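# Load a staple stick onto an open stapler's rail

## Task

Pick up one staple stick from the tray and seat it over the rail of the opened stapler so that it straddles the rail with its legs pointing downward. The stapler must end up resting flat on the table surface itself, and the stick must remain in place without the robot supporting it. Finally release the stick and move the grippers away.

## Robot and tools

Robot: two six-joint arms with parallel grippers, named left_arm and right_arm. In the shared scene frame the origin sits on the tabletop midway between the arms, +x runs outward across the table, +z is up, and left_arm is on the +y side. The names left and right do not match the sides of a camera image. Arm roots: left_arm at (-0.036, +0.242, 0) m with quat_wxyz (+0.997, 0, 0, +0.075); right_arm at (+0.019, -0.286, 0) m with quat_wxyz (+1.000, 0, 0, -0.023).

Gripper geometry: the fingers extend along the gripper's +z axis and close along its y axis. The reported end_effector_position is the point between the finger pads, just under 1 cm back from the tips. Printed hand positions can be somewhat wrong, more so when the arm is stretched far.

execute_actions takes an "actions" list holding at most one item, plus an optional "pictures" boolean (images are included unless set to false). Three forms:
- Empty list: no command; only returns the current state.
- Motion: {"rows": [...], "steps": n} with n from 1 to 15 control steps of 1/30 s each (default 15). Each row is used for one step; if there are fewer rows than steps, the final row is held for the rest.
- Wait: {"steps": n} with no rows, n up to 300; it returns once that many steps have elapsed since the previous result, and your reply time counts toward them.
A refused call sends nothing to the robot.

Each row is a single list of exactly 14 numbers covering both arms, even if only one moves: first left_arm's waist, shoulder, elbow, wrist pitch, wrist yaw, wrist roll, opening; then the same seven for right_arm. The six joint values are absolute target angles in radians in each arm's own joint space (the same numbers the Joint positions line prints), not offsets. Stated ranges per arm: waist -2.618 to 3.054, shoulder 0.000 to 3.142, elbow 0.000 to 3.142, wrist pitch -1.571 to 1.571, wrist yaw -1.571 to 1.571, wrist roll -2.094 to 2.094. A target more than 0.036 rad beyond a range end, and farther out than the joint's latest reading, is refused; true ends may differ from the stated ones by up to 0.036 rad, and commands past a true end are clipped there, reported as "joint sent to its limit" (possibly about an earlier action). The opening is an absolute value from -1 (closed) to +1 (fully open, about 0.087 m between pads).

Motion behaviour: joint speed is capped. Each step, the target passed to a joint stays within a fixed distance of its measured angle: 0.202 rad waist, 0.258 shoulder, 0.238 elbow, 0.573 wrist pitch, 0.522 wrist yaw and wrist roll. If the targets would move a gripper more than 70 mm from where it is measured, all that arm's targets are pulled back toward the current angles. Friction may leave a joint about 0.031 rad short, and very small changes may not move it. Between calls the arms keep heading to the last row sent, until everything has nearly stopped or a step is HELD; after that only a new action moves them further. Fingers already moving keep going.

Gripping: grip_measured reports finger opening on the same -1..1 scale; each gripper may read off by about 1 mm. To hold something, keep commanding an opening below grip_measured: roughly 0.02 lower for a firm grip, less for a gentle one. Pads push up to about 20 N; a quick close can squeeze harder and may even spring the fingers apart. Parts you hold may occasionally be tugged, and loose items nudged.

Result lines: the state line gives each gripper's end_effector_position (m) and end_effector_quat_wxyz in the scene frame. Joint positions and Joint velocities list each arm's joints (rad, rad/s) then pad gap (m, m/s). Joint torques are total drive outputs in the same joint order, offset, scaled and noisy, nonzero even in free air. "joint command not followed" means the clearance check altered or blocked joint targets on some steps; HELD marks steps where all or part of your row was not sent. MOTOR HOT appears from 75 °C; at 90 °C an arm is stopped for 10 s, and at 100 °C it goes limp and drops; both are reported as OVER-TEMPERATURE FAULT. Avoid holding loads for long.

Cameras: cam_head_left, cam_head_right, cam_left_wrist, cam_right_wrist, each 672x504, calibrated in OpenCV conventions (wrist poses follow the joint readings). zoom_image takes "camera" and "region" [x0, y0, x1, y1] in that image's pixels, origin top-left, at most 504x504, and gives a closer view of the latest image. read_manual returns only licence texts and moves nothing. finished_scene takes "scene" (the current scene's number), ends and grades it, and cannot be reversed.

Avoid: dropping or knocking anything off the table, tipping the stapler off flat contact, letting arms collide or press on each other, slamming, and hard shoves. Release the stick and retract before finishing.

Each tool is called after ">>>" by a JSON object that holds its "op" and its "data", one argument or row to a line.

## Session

>>> {"op": "execute_actions", "data": {
  "actions": []
}}

Scene clock: 0.00 s of 4800.00 s.
left_arm: end_effector_position=(+0.1136, +0.0392, +0.2153) grip_measured=+0.980 end_effector_quat_wxyz=(+0.595, -0.123, +0.721, -0.334) | right_arm: end_effector_position=(+0.1439, -0.6457, +0.1525) grip_measured=+1.000 end_effector_quat_wxyz=(+0.625, +0.758, +0.142, -0.117)
Joint positions: left_arm=[-1.76   0.562  0.409 -0.074 -1.259 -0.897  0.087] | right_arm=[-1.1    1.228  0.371  0.647  0.417  1.286  0.087]
Joint velocities: left_arm=[-0.002 -0.007  0.002 -0.022  0.051  0.007 -0.001] | right_arm=[ 0.002 -0.012 -0.012 -0.095  0.007  0.007  0.   ]
Joint torques (N m, as the arm reports them, + toward a larger angle): no reading
Motor temperatures (°C, as the motors report them): left_arm=[21 21 22 22 23 20] | right_arm=[22 21 20 25 21 23]
camera_calibration (this result's frames):
cam_left_wrist: T_world_to_cam=[[-0.243936, -0.748875, 0.616183, -0.0774924], [-0.889995, -0.0795233, -0.448982, 0.215653], [0.385233, -0.657922, -0.647096, 0.256646], [0, 0, 0, 1]] pos_world=[0.0741589, 0.12797, 0.310649]
cam_right_wrist: T_world_to_cam=[[-0.359163, 0.162303, -0.919054, 0.297581], [0.601626, 0.793102, -0.0950532, 0.458715], [0.713477, -0.587066, -0.382498, -0.281712], [0, 0, 0, 1]] pos_world=[0.0319007, -0.577489, 0.209341]

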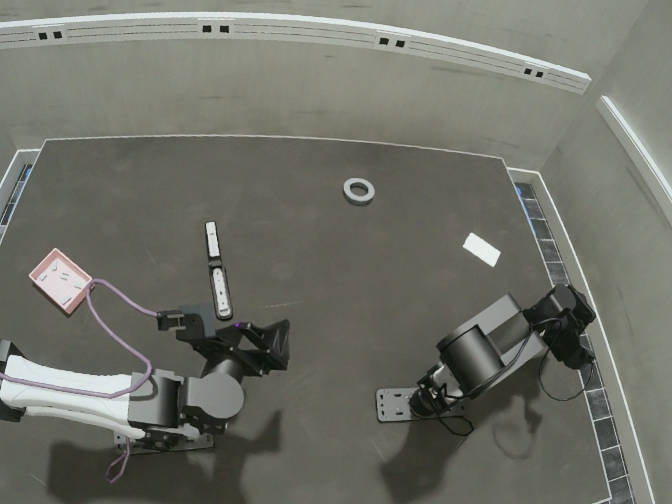

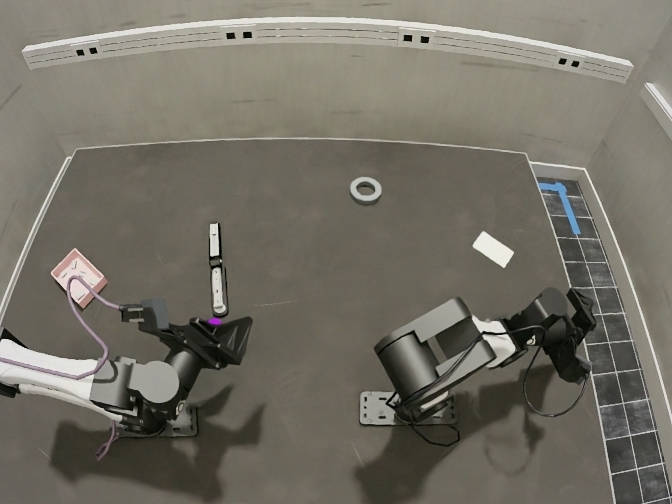

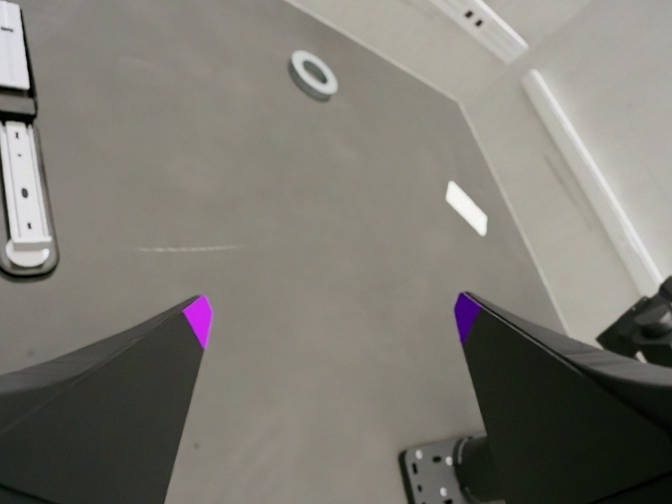

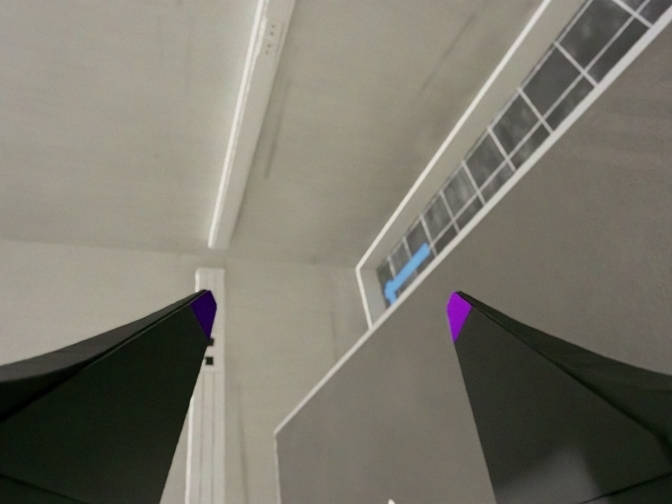

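>>> {"op": "execute_actions", "data": {
  "actions": [
    {"rows":[[-0.42,1.2,1.0,-0.55,0,0,1,-1.1,1.228,0.371,0.647,0.417,1.286,1]]}
  ],
  "pictures": false
}}

>>> {"op": "execute_actions", "data": {
  "actions": [
    {"steps":35}
  ]
}}

>>> {"op": "execute_actions", "data": {
  "actions": [
    {"rows":[[0.49,1.5,1.1,-0.35,0,0,1,-1.1,1.228,0.371,0.647,0.417,1.286,1]]}
  ],
  "pictures": false
}}

>>> {"op": "execute_actions", "data": {
  "actions": [
    {"steps":25}
  ]
}}

Scene clock: 1.37 s of 4800.00 s.
left_arm: end_effector_position=(+0.2625, +0.0832, +0.1725) grip_measured=+0.980 end_effector_quat_wxyz=(+0.410, +0.200, +0.887, -0.075) | right_arm: end_effector_position=(+0.1439, -0.6457, +0.1525) grip_measured=+1.000 end_effector_quat_wxyz=(+0.625, +0.758, +0.142, -0.117)
Joint positions: left_arm=[-0.685  1.202  0.992 -0.505 -0.1   -0.047  0.087] | right_arm=[-1.1    1.228  0.371  0.647  0.417  1.286  0.087]
Joint velocities: left_arm=[ 2.137 -0.007  0.002 -0.227  0.593  0.286  0.   ] | right_arm=[-0.017 -0.007  0.017  0.037  0.007 -0.051  0.   ]
Joint torques (N m, as the arm reports them, + toward a larger angle): left_arm=[-0.54 -4.26  7.1   1.3  -0.05  0.15] | right_arm=[ 0.27 -4.32  7.13  2.1   0.07  0.03]
Motor temperatures (°C, as the motors report them): left_arm=[21 21 22 22 23 20] | right_arm=[22 21 20 26 21 23]
Steps of this call (steps 1 to 26: nothing new was sent; steps 27 to 41: all 15 steps of this action). Readings (joint positions):
27: left_arm=[-1.720 0.595 0.453 -0.158 -1.183 -0.818] | right_arm=[-1.100 1.228 0.371 0.647 0.417 1.286]
28: left_arm=[-1.643 0.677 0.535 -0.243 -1.084 -0.717] | right_arm=[-1.100 1.228 0.371 0.647 0.417 1.286]
30: left_arm=[-1.493 0.858 0.711 -0.349 -0.885 -0.516] | right_arm=[-1.100 1.228 0.371 0.647 0.417 1.286]
34: left_arm=[-1.203 1.157 0.980 -0.416 -0.479 -0.213] | right_arm=[-1.100 1.228 0.371 0.647 0.417 1.286]
41: the state above

Scene clock: 2.53 s of 4800.00 s.
left_arm: end_effector_position=(+0.2855, +0.1560, +0.1676) grip_measured=+0.980 end_effector_quat_wxyz=(+0.399, +0.117, +0.908, -0.051) | right_arm: end_effector_position=(+0.1439, -0.6457, +0.1525) grip_measured=+1.000 end_effector_quat_wxyz=(+0.625, +0.758, +0.142, -0.117)
Joint positions: left_arm=[-0.415  1.202  0.992 -0.533 -0.008 -0.005  0.087] | right_arm=[-1.1    1.228  0.371  0.647  0.417  1.286  0.087]
Joint velocities: left_arm=[ 0.017 -0.012 -0.002 -0.007 -0.007 -0.007 -0.001] | right_arm=[-0.002 -0.022 -0.002  0.022  0.022  0.007  0.   ]
Joint torques (N m, as the arm reports them, + toward a larger angle): left_arm=[-0.81 -4.21  7.11  1.31  0.02  0.15] | right_arm=[ 0.27 -4.33  7.12  2.1   0.07  0.03]
Motor temperatures (°C, as the motors report them): left_arm=[21 21 22 22 23 20] | right_arm=[22 21 21 26 21 23]
Steps of this call (steps 1 to 30: the robot went on to your last target; steps 31 to 35: nothing new was sent). Readings (joint positions):
1: left_arm=[-0.610 1.202 0.992 -0.509 -0.081 -0.038] | right_arm=[-1.100 1.228 0.371 0.647 0.417 1.286]
2: left_arm=[-0.537 1.202 0.992 -0.512 -0.067 -0.032] | right_arm=[-1.100 1.228 0.371 0.647 0.417 1.286]
4: left_arm=[-0.437 1.202 0.992 -0.518 -0.059 -0.024] | right_arm=[-1.100 1.228 0.371 0.647 0.417 1.286]
8: left_arm=[-0.415 1.202 0.992 -0.527 -0.034 -0.014] | right_arm=[-1.100 1.228 0.371 0.647 0.417 1.286]
35: the state above
All arms were judged still, so your last target was given up. Only a new action makes them travel on or press farther. Fingers that are still opening or closing keep moving.
camera_calibration (this result's frames):
cam_left_wrist: T_world_to_cam=[[-0.278787, -0.960353, -0.000791265, 0.227592], [-0.958303, 0.278138, 0.0655403, 0.233991], [-0.0627217, 0.01903, -0.99785, 0.317538], [0, 0, 0, 1]] pos_world=[0.3076, 0.147444, 0.301699]
cam_right_wrist: T_world_to_cam=[[-0.359163, 0.162303, -0.919054, 0.297581], [0.601626, 0.793102, -0.0950532, 0.458715], [0.713477, -0.587066, -0.382498, -0.281712], [0, 0, 0, 1]] pos_world=[0.0319007, -0.577489, 0.209341]

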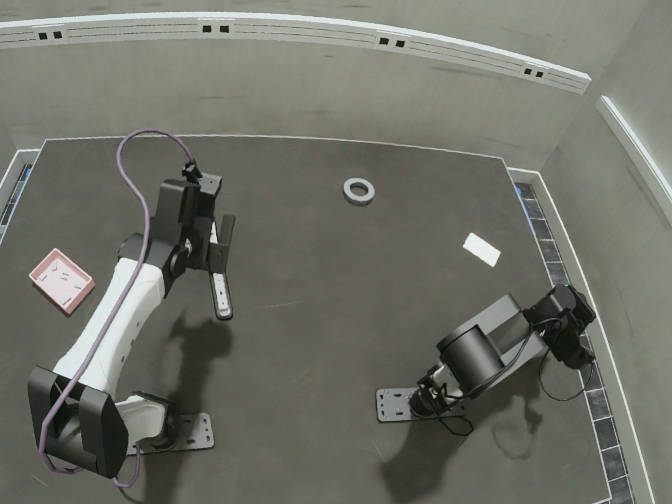

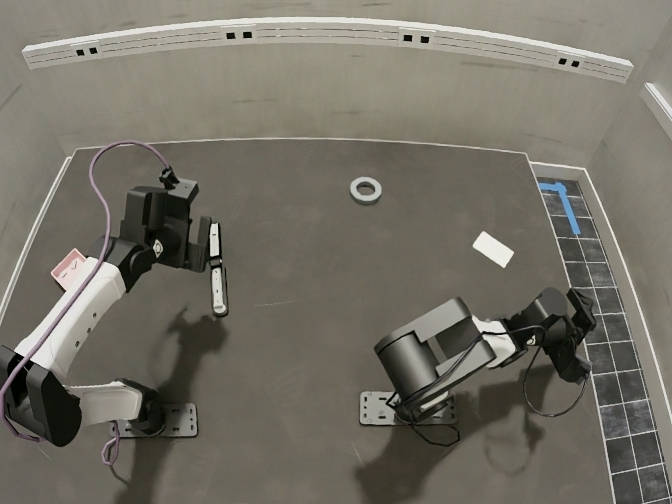

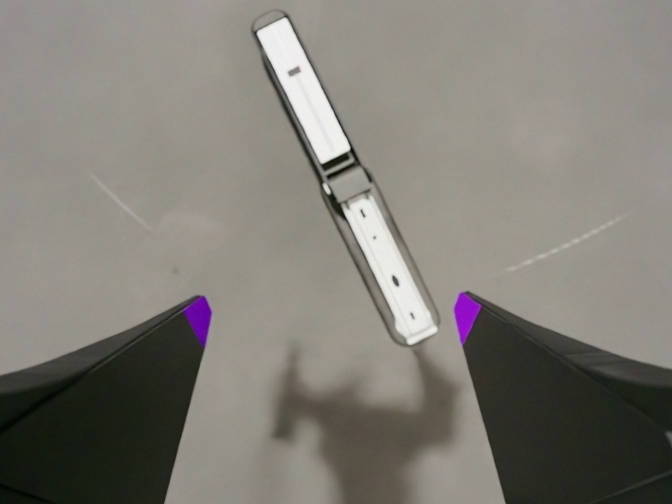

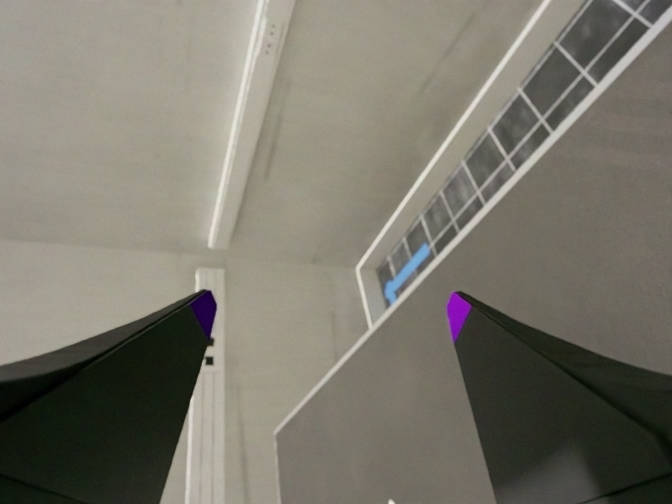

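Scene clock: 3.03 s of 4800.00 s.
left_arm: end_effector_position=(+0.2856, +0.4782, +0.1257) grip_measured=+0.980 end_effector_quat_wxyz=(+0.363, -0.289, +0.877, +0.122) | right_arm: end_effector_position=(+0.1439, -0.6457, +0.1525) grip_measured=+1.000 end_effector_quat_wxyz=(+0.625, +0.758, +0.142, -0.117)
Joint positions: left_arm=[ 0.481  1.508  1.087 -0.363 -0.007 -0.002  0.087] | right_arm=[-1.1    1.228  0.371  0.647  0.417  1.286  0.087]
Joint velocities: left_arm=[ 0.999 -0.027 -0.007  0.081 -0.198 -0.007 -0.   ] | right_arm=[-0.007 -0.007 -0.022  0.022 -0.051 -0.037  0.   ]
Joint torques (N m, as the arm reports them, + toward a larger angle): left_arm=[-5.66 -7.24  7.29  1.47  0.29  0.12] | right_arm=[ 0.27 -4.32  7.12  2.09  0.07  0.03]
Motor temperatures (°C, as the motors report them): left_arm=[21 21 22 22 23 20] | right_arm=[22 21 21 26 21 23]
Steps of this call (steps 1 to 15: all 15 steps of this action). Readings (joint positions):
1: left_arm=[-0.395 1.223 1.005 -0.530 0.003 -0.003] | right_arm=[-1.100 1.228 0.371 0.647 0.417 1.286]
2: left_arm=[-0.351 1.269 1.033 -0.507 0.008 -0.003] | right_arm=[-1.100 1.228 0.371 0.647 0.417 1.286]
4: left_arm=[-0.244 1.377 1.076 -0.444 0.010 -0.002] | right_arm=[-1.100 1.228 0.371 0.647 0.417 1.286]
8: left_arm=[0.016 1.499 1.087 -0.393 0.010 -0.002] | right_arm=[-1.100 1.228 0.371 0.647 0.417 1.286]
15: the state above

Scene clock: 3.87 s of 4800.00 s.
left_arm: end_effector_position=(+0.2817, +0.4835, +0.1257) grip_measured=+0.980 end_effector_quat_wxyz=(+0.362, -0.296, +0.875, +0.125) | right_arm: end_effector_position=(+0.1439, -0.6457, +0.1525) grip_measured=+1.000 end_effector_quat_wxyz=(+0.625, +0.758, +0.142, -0.117)
Joint positions: left_arm=[ 0.497  1.508  1.087 -0.362 -0.008 -0.002  0.087] | right_arm=[-1.1    1.228  0.371  0.647  0.417  1.286  0.087]
Joint velocities: left_arm=[-0.007  0.012 -0.017 -0.007  0.051  0.066  0.   ] | right_arm=[-0.002 -0.032 -0.002  0.022 -0.007  0.051  0.   ]
Joint torques (N m, as the arm reports them, + toward a larger angle): left_arm=[-1.07 -7.27  7.39  1.52  0.03  0.11] | right_arm=[ 0.28 -4.32  7.12  2.1   0.07  0.03]
Motor temperatures (°C, as the motors report them): left_arm=[21 21 22 22 23 20] | right_arm=[22 21 21 26 21 23]
Steps of this call (steps 1 to 25: the robot went on to your last target). Readings (joint positions):
1: left_arm=[0.505 1.508 1.087 -0.362 -0.013 -0.002] | right_arm=[-1.100 1.228 0.371 0.647 0.417 1.286]
2: left_arm=[0.512 1.508 1.087 -0.362 -0.015 -0.002] | right_arm=[-1.100 1.228 0.371 0.647 0.417 1.286]
4: left_arm=[0.506 1.508 1.087 -0.362 -0.013 -0.002] | right_arm=[-1.100 1.228 0.371 0.647 0.417 1.286]
8: left_arm=[0.497 1.508 1.087 -0.362 -0.009 -0.002] | right_arm=[-1.100 1.228 0.371 0.647 0.417 1.286]
25: the state above
camera_calibration (this result's frames):
cam_left_wrist: T_world_to_cam=[[0.587571, -0.809169, -0.00252531, 0.224195], [-0.804465, -0.584486, 0.105888, 0.510691], [-0.0871571, -0.060185, -0.994375, 0.314028], [0, 0, 0, 1]] pos_world=[0.306473, 0.498803, 0.258752]
cam_right_wrist: T_world_to_cam=[[-0.359163, 0.162303, -0.919054, 0.297581], [0.601626, 0.793102, -0.0950532, 0.458715], [0.713477, -0.587066, -0.382498, -0.281712], [0, 0, 0, 1]] pos_world=[0.0319007, -0.577489, 0.209341]

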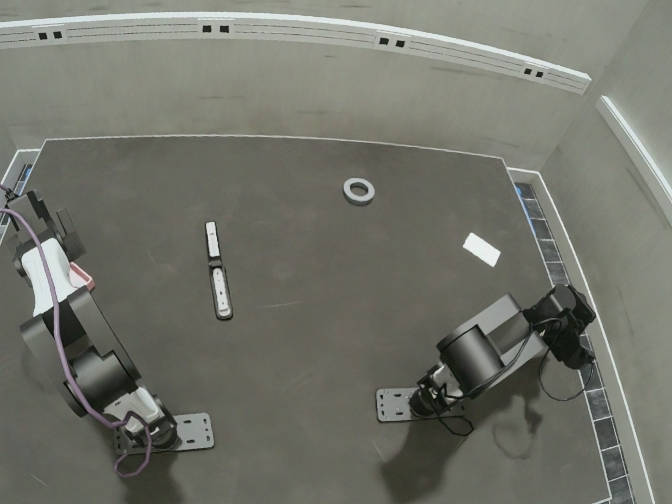

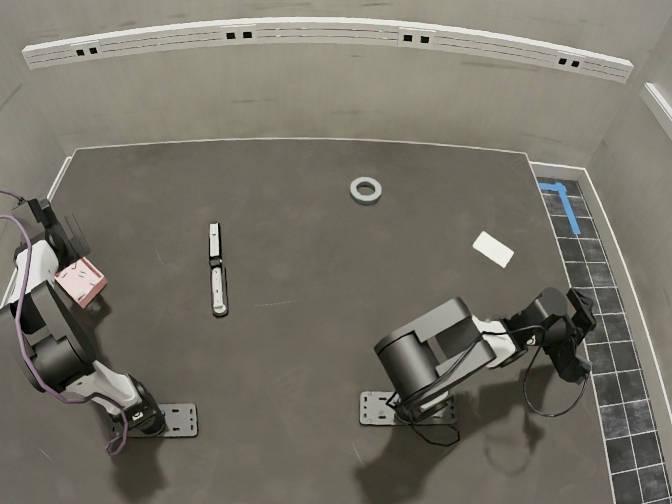

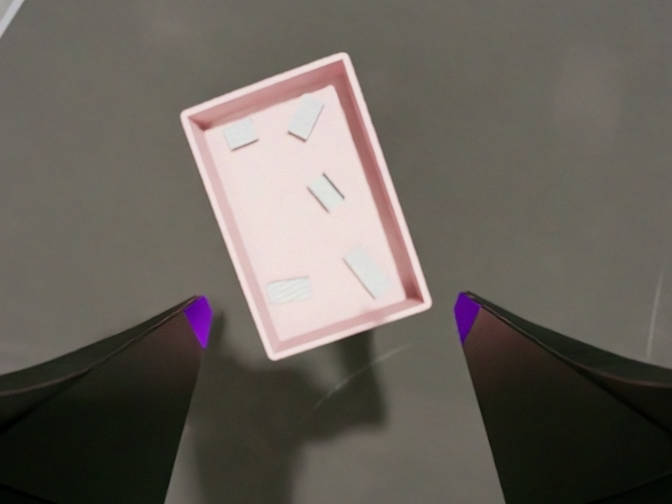

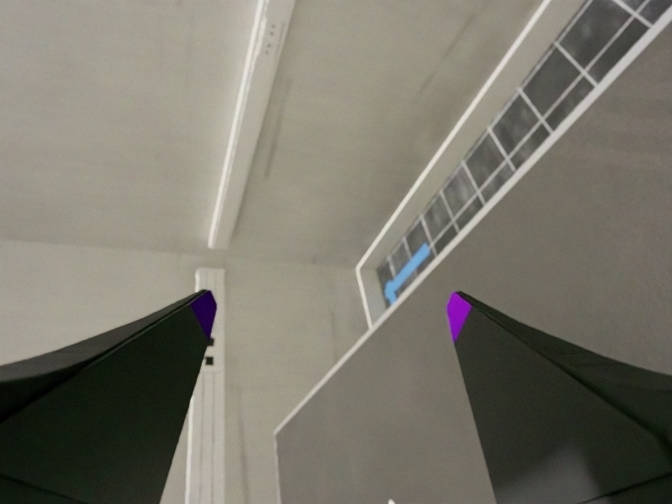

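>>> {"op": "execute_actions", "data": {
  "actions": [
    {"rows":[[0.5,1.6,1.4,-0.75,0,-0.2,0.5,-1.1,1.228,0.371,0.647,0.417,1.286,1],[0.5,1.6,1.4,-0.75,0,-0.2,0.5,-1.1,1.228,0.371,0.647,0.417,1.286,1],[0.5,1.6,1.4,-0.75,0,-0.2,0.5,-1.1,1.228,0.371,0.647,0.417,1.286,1],[0.5,1.6,1.4,-0.75,0,-0.2,0.5,-1.1,1.228,0.371,0.647,0.417,1.286,1],[0.51,2.0,1.8,-1.24,0,-0.62,-0.5,-1.1,1.228,0.371,0.647,0.417,1.286,1]]}
  ],
  "pictures": false
}}

>>> {"op": "execute_actions", "data": {
  "actions": [
    {"rows":[[0.513,2.21,1.888,-1.24,0,-0.62,-0.5,-1.1,1.228,0.371,0.647,0.417,1.286,1]]}
  ]
}}

Scene clock: 6.17 s of 4800.00 s.
left_arm: end_effector_position=(+0.2920, +0.4650, +0.1004) grip_measured=-0.500 end_effector_quat_wxyz=(+0.088, -0.572, +0.816, +0.007) | right_arm: end_effector_position=(+0.1439, -0.6457, +0.1525) grip_measured=+1.000 end_effector_quat_wxyz=(+0.625, +0.758, +0.142, -0.117)
Joint positions: left_arm=[ 0.502  2.019  1.783 -1.159 -0.006 -0.571  0.022] | right_arm=[-1.1    1.228  0.371  0.647  0.417  1.286  0.087]
Joint velocities: left_arm=[ 0.012 -0.007  0.007 -0.593 -0.022 -0.286 -0.   ] | right_arm=[ 0.002  0.007 -0.012  0.007 -0.007 -0.051  0.   ]
Joint torques (N m, as the arm reports them, + toward a larger angle): left_arm=[  0.39 -11.74   6.87   0.56  -0.02   0.06] | right_arm=[ 0.27 -4.33  7.12  2.1   0.07  0.03]
Motor temperatures (°C, as the motors report them): left_arm=[21 21 23 23 23 20] | right_arm=[22 22 21 27 21 23]
Steps of this call (steps 1 to 15: the robot went on to your last target; steps 16 to 54: nothing new was sent; steps 55 to 69: all 15 steps of this action). Readings (joint positions):
55: left_arm=[0.497 1.523 1.132 -0.440 -0.008 -0.033] | right_arm=[-1.100 1.228 0.371 0.647 0.417 1.286]
56: left_arm=[0.497 1.554 1.207 -0.523 -0.008 -0.065] | right_arm=[-1.100 1.228 0.371 0.647 0.417 1.286]
58: left_arm=[0.497 1.592 1.329 -0.594 -0.007 -0.112] | right_arm=[-1.100 1.228 0.371 0.647 0.417 1.286]
62: left_arm=[0.500 1.826 1.696 -0.928 -0.007 -0.402] | right_arm=[-1.100 1.228 0.371 0.647 0.417 1.286]
69: the state above

Scene clock: 6.67 s of 4800.00 s.
left_arm: end_effector_position=(+0.2949, +0.4654, +0.0490) grip_measured=-0.500 end_effector_quat_wxyz=(+0.004, -0.591, +0.807, +0.003) | right_arm: end_effector_position=(+0.1439, -0.6457, +0.1525) grip_measured=+1.000 end_effector_quat_wxyz=(+0.625, +0.758, +0.142, -0.117)
Joint positions: left_arm=[ 0.502  2.22   1.881 -1.224 -0.006 -0.613  0.022] | right_arm=[-1.1    1.228  0.371  0.647  0.417  1.286  0.087]
Joint velocities: left_arm=[-0.002 -0.007  0.002  0.022 -0.037  0.007  0.   ] | right_arm=[ 0.007 -0.007 -0.002 -0.007  0.037  0.037  0.   ]
Joint torques (N m, as the arm reports them, + toward a larger angle): left_arm=[  0.7  -12.3    5.84   0.1   -0.03   0.05] | right_arm=[ 0.28 -4.31  7.12  2.1   0.07  0.03]
Motor temperatures (°C, as the motors report them): left_arm=[21 22 23 23 23 20] | right_arm=[22 22 21 27 21 23]
Steps of this call (steps 1 to 15: all 15 steps of this action). Readings (joint positions):
1: left_arm=[0.502 2.040 1.808 -1.193 -0.006 -0.580] | right_arm=[-1.100 1.228 0.371 0.647 0.417 1.286]
2: left_arm=[0.502 2.073 1.847 -1.205 -0.006 -0.587] | right_arm=[-1.100 1.228 0.371 0.647 0.417 1.286]
4: left_arm=[0.502 2.139 1.880 -1.201 -0.006 -0.597] | right_arm=[-1.100 1.228 0.371 0.647 0.417 1.286]
8: left_arm=[0.502 2.216 1.881 -1.215 -0.006 -0.607] | right_arm=[-1.100 1.228 0.371 0.647 0.417 1.286]
15: the state above
camera_calibration (this result's frames):
cam_left_wrist: T_world_to_cam=[[0.947985, -0.317728, 0.0193392, -0.134569], [-0.215987, -0.59742, 0.772294, 0.318679], [-0.233826, -0.7363, -0.63497, 0.578161], [0, 0, 0, 1]] pos_world=[0.331589, 0.57333, 0.123603]
cam_right_wrist: T_world_to_cam=[[-0.359163, 0.162303, -0.919054, 0.297581], [0.601626, 0.793102, -0.0950532, 0.458715], [0.713477, -0.587066, -0.382498, -0.281712], [0, 0, 0, 1]] pos_world=[0.0319007, -0.577489, 0.209341]

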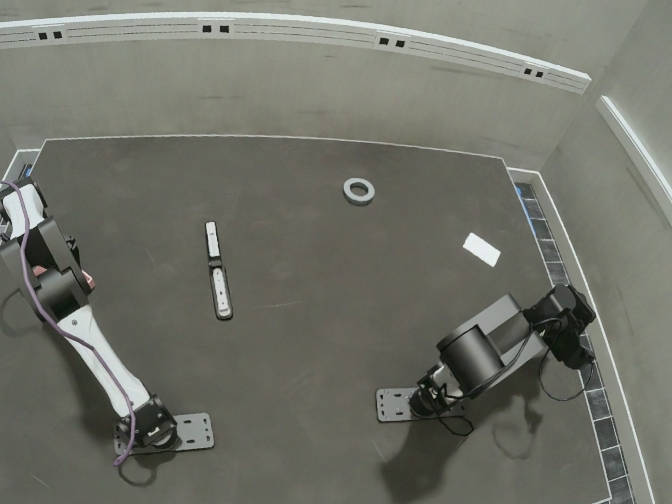

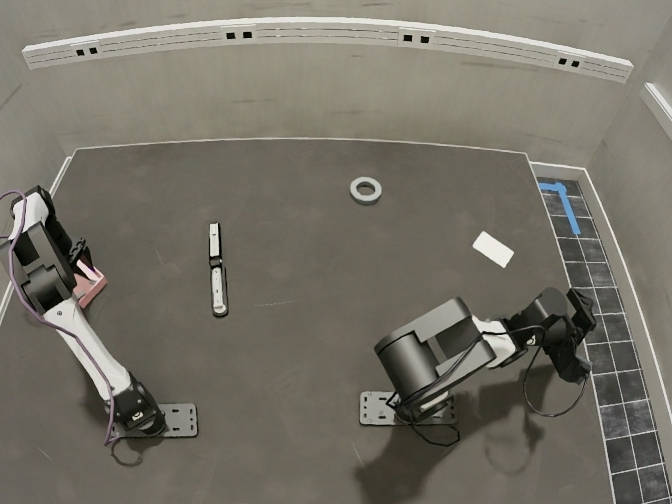

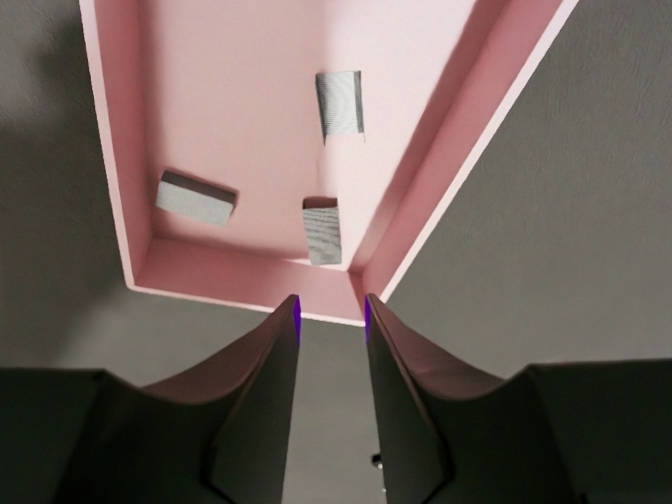

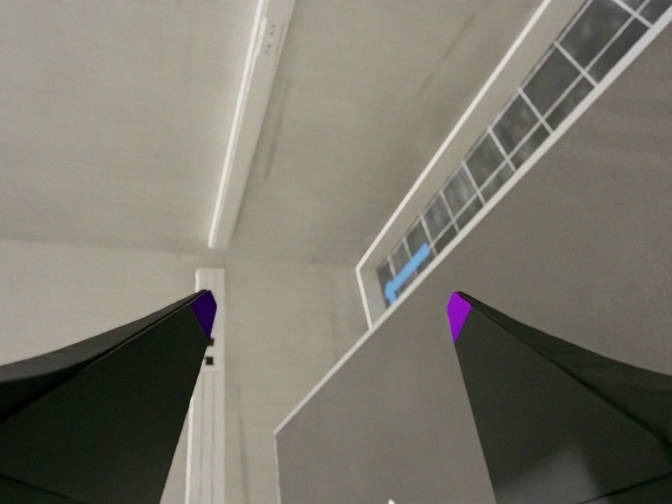

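>>> {"op": "execute_actions", "data": {
  "actions": [
    {"rows":[[0.521,2.245,1.789,-1.135,0,-0.658,-0.55,-1.1,1.228,0.371,0.647,0.417,1.286,1]]}
  ]
}}

Scene clock: 8.17 s of 4800.00 s.
left_arm: end_effector_position=(+0.2879, +0.4649, +0.0233) grip_measured=-0.550 end_effector_quat_wxyz=(-0.010, -0.611, +0.791, +0.003) | right_arm: end_effector_position=(+0.1439, -0.6457, +0.1525) grip_measured=+1.000 end_effector_quat_wxyz=(+0.625, +0.758, +0.142, -0.117)
Joint positions: left_arm=[ 0.515  2.235  1.799 -1.155 -0.006 -0.651  0.02 ] | right_arm=[-1.1    1.228  0.371  0.647  0.417  1.286  0.087]
Joint velocities: left_arm=[ 0.007  0.007 -0.012  0.007  0.022 -0.007 -0.001] | right_arm=[-0.002  0.002  0.002 -0.022  0.037  0.051  0.   ]
Joint torques (N m, as the arm reports them, + toward a larger angle): left_arm=[  0.27 -10.93   4.4    0.34  -0.03   0.03] | right_arm=[ 0.28 -4.32  7.12  2.1   0.07  0.03]
Motor temperatures (°C, as the motors report them): left_arm=[21 22 23 23 23 20] | right_arm=[22 22 21 27 21 23]
Steps of this call (steps 1 to 15: the robot went on to your last target; steps 16 to 30: nothing new was sent; steps 31 to 45: all 15 steps of this action). Readings (joint positions):
31: left_arm=[0.503 2.219 1.867 -1.210 -0.006 -0.621] | right_arm=[-1.100 1.228 0.371 0.647 0.417 1.286]
32: left_arm=[0.504 2.218 1.849 -1.193 -0.006 -0.627] | right_arm=[-1.100 1.228 0.371 0.647 0.417 1.286]
34: left_arm=[0.509 2.224 1.817 -1.178 -0.006 -0.636] | right_arm=[-1.100 1.228 0.371 0.647 0.417 1.286]
38: left_arm=[0.515 2.235 1.799 -1.169 -0.006 -0.646] | right_arm=[-1.100 1.228 0.371 0.647 0.417 1.286]
45: the state above
camera_calibration (this result's frames):
cam_left_wrist: T_world_to_cam=[[0.963224, -0.268679, 0.00344278, -0.154402], [-0.168615, -0.594413, 0.786284, 0.321326], [-0.209212, -0.757947, -0.617856, 0.562323], [0, 0, 0, 1]] pos_world=[0.320548, 0.575727, 0.0953131]
cam_right_wrist: T_world_to_cam=[[-0.359163, 0.162303, -0.919054, 0.297581], [0.601626, 0.793102, -0.0950532, 0.458715], [0.713477, -0.587066, -0.382498, -0.281712], [0, 0, 0, 1]] pos_world=[0.0319007, -0.577489, 0.209341]

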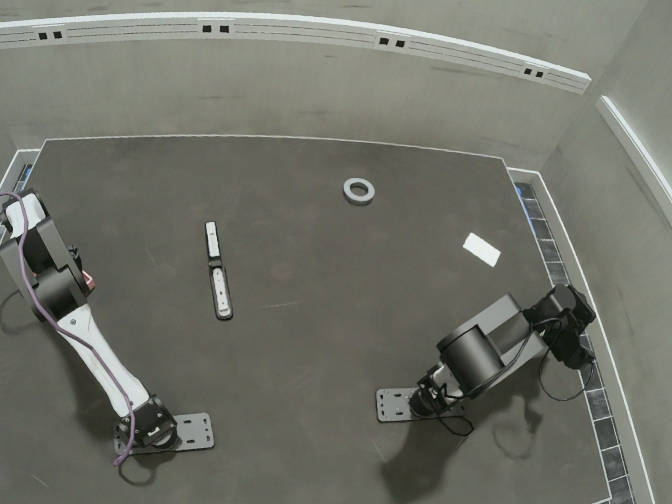

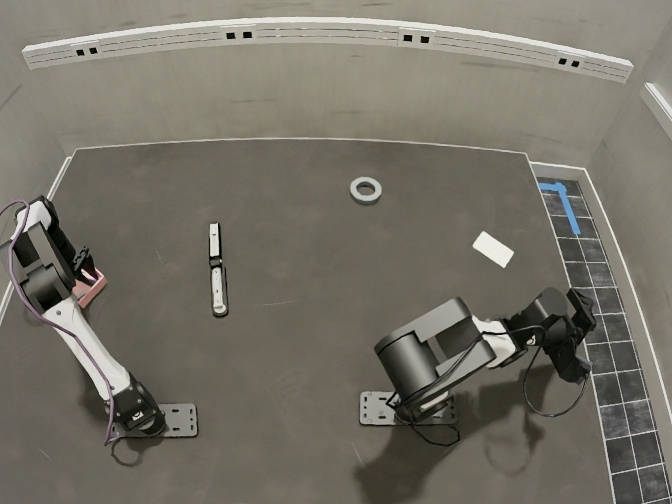

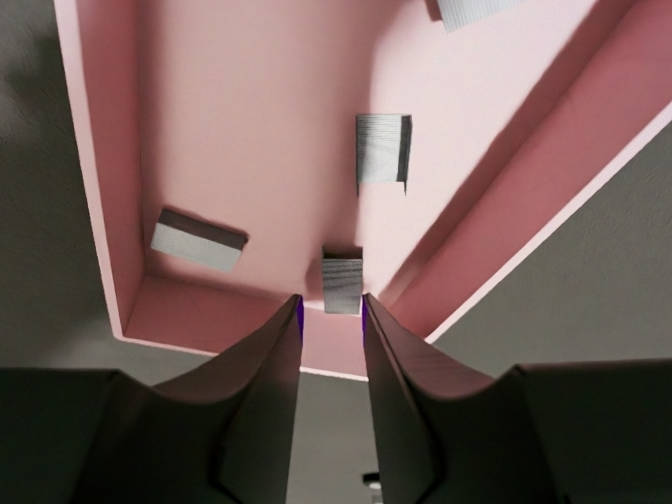

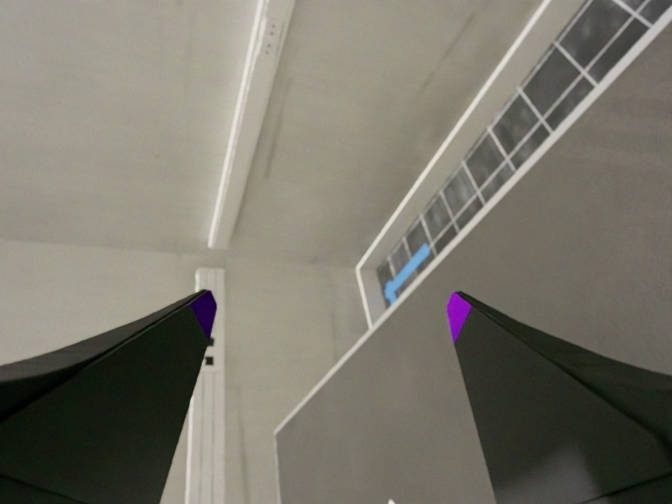

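>>> {"op": "execute_actions", "data": {
  "actions": [
    {"rows":[[0.521,2.245,1.789,-1.115,0,-0.658,-0.53,-1.1,1.228,0.371,0.647,0.417,1.286,1]],"steps":12}
  ],
  "pictures": false
}}

>>> {"op": "execute_actions", "data": {
  "actions": [
    {"rows":[[0.521,2.264,1.789,-1.108,0,-0.658,-0.53,-1.1,1.228,0.371,0.647,0.417,1.286,1]]}
  ]
}}

Scene clock: 9.17 s of 4800.00 s.
left_arm: end_effector_position=(+0.2922, +0.4682, +0.0225) grip_measured=-0.530 end_effector_quat_wxyz=(+0.001, -0.612, +0.791, +0.003) | right_arm: end_effector_position=(+0.1439, -0.6457, +0.1525) grip_measured=+1.000 end_effector_quat_wxyz=(+0.625, +0.758, +0.142, -0.117)
Joint positions: left_arm=[ 0.515  2.235  1.799 -1.133 -0.006 -0.653  0.021] | right_arm=[-1.1    1.228  0.371  0.647  0.417  1.286  0.087]
Joint velocities: left_arm=[-0.002  0.007  0.002 -0.007 -0.051  0.007  0.002] | right_arm=[ 0.007 -0.022  0.002  0.051  0.022 -0.022  0.   ]
Joint torques (N m, as the arm reports them, + toward a larger angle): left_arm=[  0.22 -10.95   4.45   0.37  -0.03   0.04] | right_arm=[ 0.27 -4.32  7.13  2.09  0.07  0.03]
Motor temperatures (°C, as the motors report them): left_arm=[21 23 23 23 23 20] | right_arm=[22 22 21 28 21 23]
Steps of this call (steps 1 to 15: the robot went on to your last target; steps 16 to 18: nothing new was sent; steps 19 to 30: all 12 steps of this action). Readings (joint positions):
19: left_arm=[0.515 2.235 1.799 -1.150 -0.006 -0.653] | right_arm=[-1.100 1.228 0.371 0.647 0.417 1.286]
20: left_arm=[0.515 2.235 1.799 -1.147 -0.006 -0.653] | right_arm=[-1.100 1.228 0.371 0.647 0.417 1.286]
22: left_arm=[0.515 2.235 1.799 -1.141 -0.006 -0.653] | right_arm=[-1.100 1.228 0.371 0.647 0.417 1.286]
26: left_arm=[0.515 2.235 1.799 -1.135 -0.006 -0.653] | right_arm=[-1.100 1.228 0.371 0.647 0.417 1.286]
30: the state above

Scene clock: 9.67 s of 4800.00 s.
left_arm: end_effector_position=(+0.2937, +0.4694, +0.0223) grip_measured=-0.530 end_effector_quat_wxyz=(+0.005, -0.612, +0.791, +0.003) | right_arm: end_effector_position=(+0.1439, -0.6457, +0.1525) grip_measured=+1.000 end_effector_quat_wxyz=(+0.625, +0.758, +0.142, -0.117)
Joint positions: left_arm=[ 0.515  2.235  1.799 -1.125 -0.006 -0.653  0.021] | right_arm=[-1.1    1.228  0.371  0.647  0.417  1.286  0.087]
Joint velocities: left_arm=[ 0.007  0.002  0.007 -0.007 -0.022 -0.022 -0.   ] | right_arm=[-0.002  0.012 -0.002 -0.022 -0.007 -0.066  0.   ]
Joint torques (N m, as the arm reports them, + toward a larger angle): left_arm=[ 0.24 -9.57  4.45  0.39 -0.03  0.05] | right_arm=[ 0.27 -4.33  7.13  2.1   0.07  0.03]
Motor temperatures (°C, as the motors report them): left_arm=[21 23 23 23 23 20] | right_arm=[22 22 21 28 21 23]
Steps of this call (steps 1 to 15: all 15 steps of this action). Readings (joint positions):
1: left_arm=[0.515 2.235 1.799 -1.132 -0.006 -0.653] | right_arm=[-1.100 1.228 0.371 0.647 0.417 1.286]
2: left_arm=[0.515 2.235 1.799 -1.131 -0.006 -0.653] | right_arm=[-1.100 1.228 0.371 0.647 0.417 1.286]
4: left_arm=[0.515 2.235 1.799 -1.129 -0.006 -0.653] | right_arm=[-1.100 1.228 0.371 0.647 0.417 1.286]
8: left_arm=[0.515 2.235 1.799 -1.127 -0.006 -0.653] | right_arm=[-1.100 1.228 0.371 0.647 0.417 1.286]
15: the state above
camera_calibration (this result's frames):
cam_left_wrist: T_world_to_cam=[[0.963352, -0.267429, 0.0208582, -0.159816], [-0.185705, -0.608804, 0.771279, 0.33789], [-0.193564, -0.746886, -0.636155, 0.556952], [0, 0, 0, 1]] pos_world=[0.324513, 0.578949, 0.0970342]
cam_right_wrist: T_world_to_cam=[[-0.359163, 0.162303, -0.919054, 0.297581], [0.601626, 0.793102, -0.0950532, 0.458715], [0.713477, -0.587066, -0.382498, -0.281712], [0, 0, 0, 1]] pos_world=[0.0319007, -0.577489, 0.209341]

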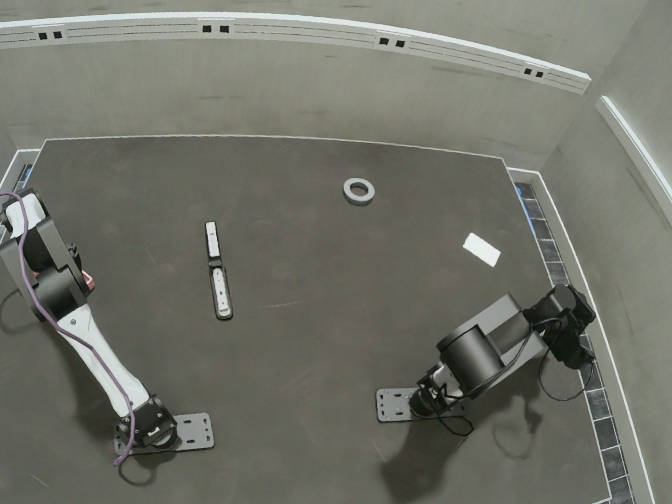

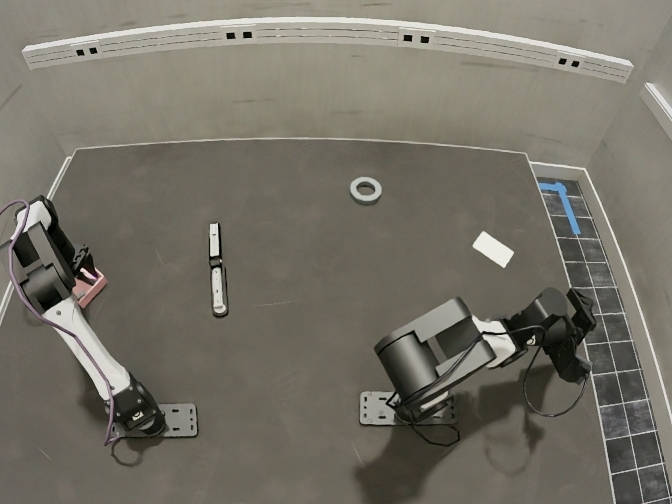

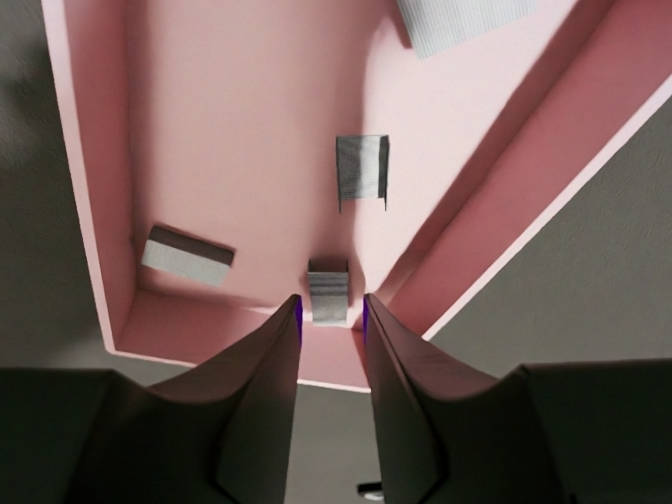

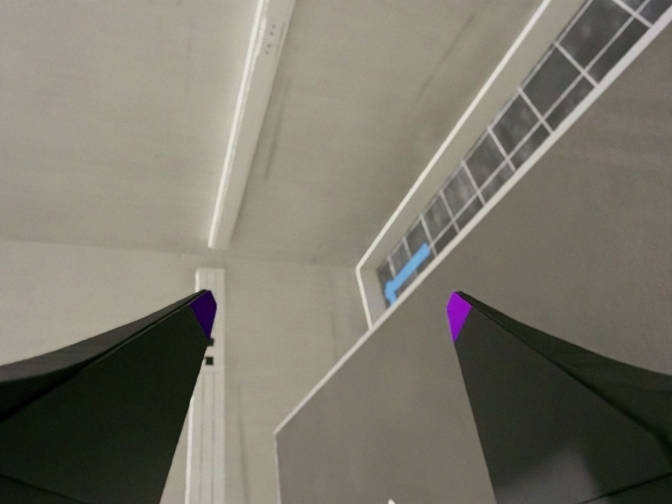

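The shoulder stuck; lower with the elbow instead.

>>> {"op": "execute_actions", "data": {
  "actions": [
    {"rows":[[0.521,2.25,1.764,-1.087,0,-0.658,-0.53,-1.1,1.228,0.371,0.647,0.417,1.286,1]]}
  ],
  "pictures": false
}}

>>> {"op": "execute_actions", "data": {
  "actions": [
    {"rows":[[0.521,2.25,1.764,-1.087,0,-0.658,-0.62,-1.1,1.228,0.371,0.647,0.417,1.286,1],[0.521,2.25,1.764,-1.087,0,-0.658,-0.66,-1.1,1.228,0.371,0.647,0.417,1.286,1],[0.521,2.25,1.764,-1.087,0,-0.658,-0.69,-1.1,1.228,0.371,0.647,0.417,1.286,1],[0.521,2.25,1.764,-1.087,0,-0.658,-0.72,-1.1,1.228,0.371,0.647,0.417,1.286,1],[0.521,2.25,1.764,-1.087,0,-0.658,-0.76,-1.1,1.228,0.371,0.647,0.417,1.286,1]]}
  ]
}}

Scene clock: 11.37 s of 4800.00 s.
left_arm: end_effector_position=(+0.2929, +0.4687, +0.0174) grip_measured=-0.530 end_effector_quat_wxyz=(+0.005, -0.612, +0.791, +0.003) | right_arm: end_effector_position=(+0.1439, -0.6457, +0.1525) grip_measured=+1.000 end_effector_quat_wxyz=(+0.625, +0.758, +0.142, -0.117)
Joint positions: left_arm=[ 0.515  2.235  1.78  -1.106 -0.006 -0.653  0.021] | right_arm=[-1.1    1.228  0.371  0.647  0.417  1.286  0.087]
Joint velocities: left_arm=[-0.007 -0.007  0.007 -0.007 -0.007  0.051  0.001] | right_arm=[ 0.002  0.022  0.007 -0.007  0.022  0.007  0.   ]
Joint torques (N m, as the arm reports them, + toward a larger angle): left_arm=[  0.25 -10.55   4.04   0.39  -0.03   0.04] | right_arm=[ 0.28 -4.33  7.11  2.1   0.06  0.03]
Motor temperatures (°C, as the motors report them): left_arm=[21 23 23 22 23 20] | right_arm=[22 22 22 28 21 23]
Steps of this call (steps 1 to 15: the robot went on to your last target; steps 16 to 36: nothing new was sent; steps 37 to 51: all 15 steps of this action). Readings (joint positions):
37: left_arm=[0.515 2.235 1.796 -1.121 -0.006 -0.653] | right_arm=[-1.100 1.228 0.371 0.647 0.417 1.286]
38: left_arm=[0.515 2.235 1.792 -1.116 -0.006 -0.653] | right_arm=[-1.100 1.228 0.371 0.647 0.417 1.286]
40: left_arm=[0.515 2.235 1.783 -1.112 -0.006 -0.653] | right_arm=[-1.100 1.228 0.371 0.647 0.417 1.286]
44: left_arm=[0.515 2.235 1.780 -1.109 -0.006 -0.653] | right_arm=[-1.100 1.228 0.371 0.647 0.417 1.286]
51: the state above

Scene clock: 11.87 s of 4800.00 s.
left_arm: end_effector_position=(+0.2932, +0.4689, +0.0174) grip_measured=-0.742 end_effector_quat_wxyz=(+0.005, -0.612, +0.791, +0.003) | right_arm: end_effector_position=(+0.1439, -0.6457, +0.1525) grip_measured=+1.000 end_effector_quat_wxyz=(+0.625, +0.758, +0.142, -0.117)
Joint positions: left_arm=[ 0.515  2.235  1.78  -1.104 -0.006 -0.653  0.011] | right_arm=[-1.1    1.228  0.371  0.647  0.417  1.286  0.087]
Joint velocities: left_arm=[-0.017 -0.002  0.007  0.007  0.022 -0.066 -0.   ] | right_arm=[-0.002  0.002  0.007 -0.007  0.022  0.007  0.   ]
Joint torques (N m, as the arm reports them, + toward a larger angle): left_arm=[  0.23 -10.54   4.04   0.39  -0.03   0.04] | right_arm=[ 0.27 -4.31  7.12  2.1   0.07  0.03]
Motor temperatures (°C, as the motors report them): left_arm=[21 23 23 22 23 20] | right_arm=[22 22 22 28 21 23]
Steps of this call (steps 1 to 15: all 15 steps of this action). Readings (joint positions):
1: left_arm=[0.515 2.235 1.780 -1.105 -0.006 -0.653] | right_arm=[-1.100 1.228 0.371 0.647 0.417 1.286]
2: left_arm=[0.515 2.235 1.780 -1.105 -0.006 -0.653] | right_arm=[-1.100 1.228 0.371 0.647 0.417 1.286]
4: left_arm=[0.515 2.235 1.780 -1.104 -0.006 -0.653] | right_arm=[-1.100 1.228 0.371 0.647 0.417 1.286]
8: left_arm=[0.515 2.235 1.780 -1.104 -0.006 -0.653] | right_arm=[-1.100 1.228 0.371 0.647 0.417 1.286]
15: the state above
camera_calibration (this result's frames):
cam_left_wrist: T_world_to_cam=[[0.963333, -0.267444, 0.0215372, -0.159275], [-0.1864, -0.609348, 0.770681, 0.34178], [-0.192991, -0.746437, -0.636857, 0.552996], [0, 0, 0, 1]] pos_world=[0.323866, 0.578443, 0.0922061]
cam_right_wrist: T_world_to_cam=[[-0.359163, 0.162303, -0.919054, 0.297581], [0.601626, 0.793102, -0.0950532, 0.458715], [0.713477, -0.587066, -0.382498, -0.281712], [0, 0, 0, 1]] pos_world=[0.0319007, -0.577489, 0.209341]

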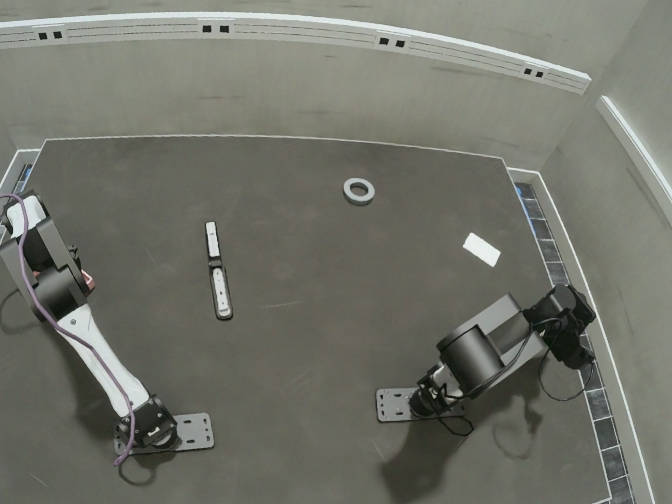

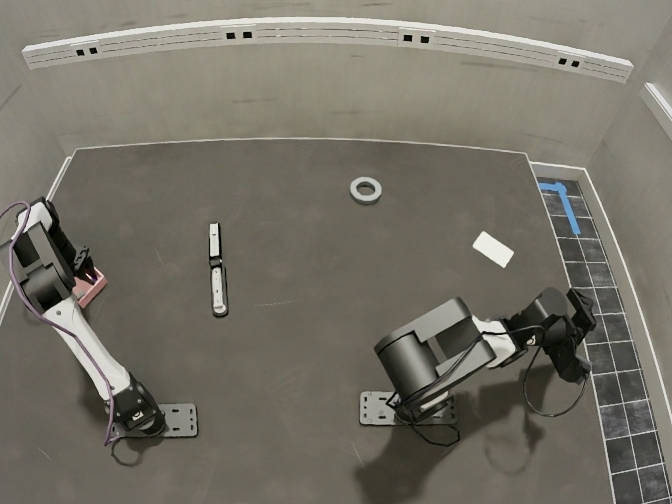

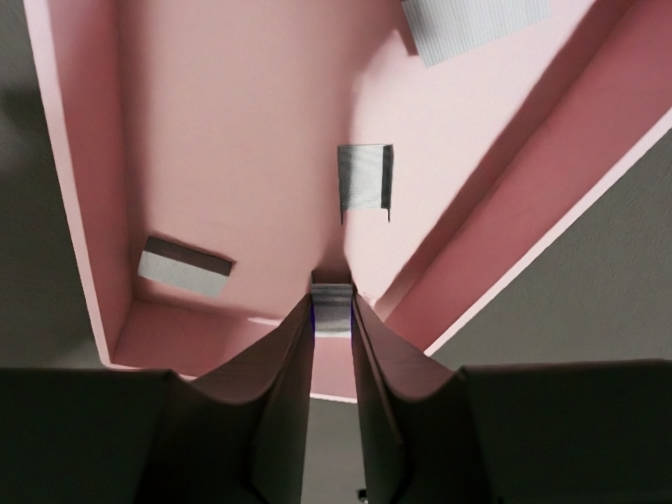

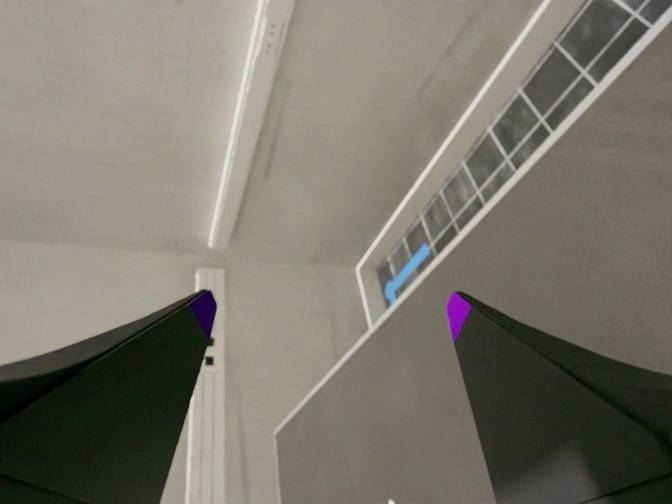

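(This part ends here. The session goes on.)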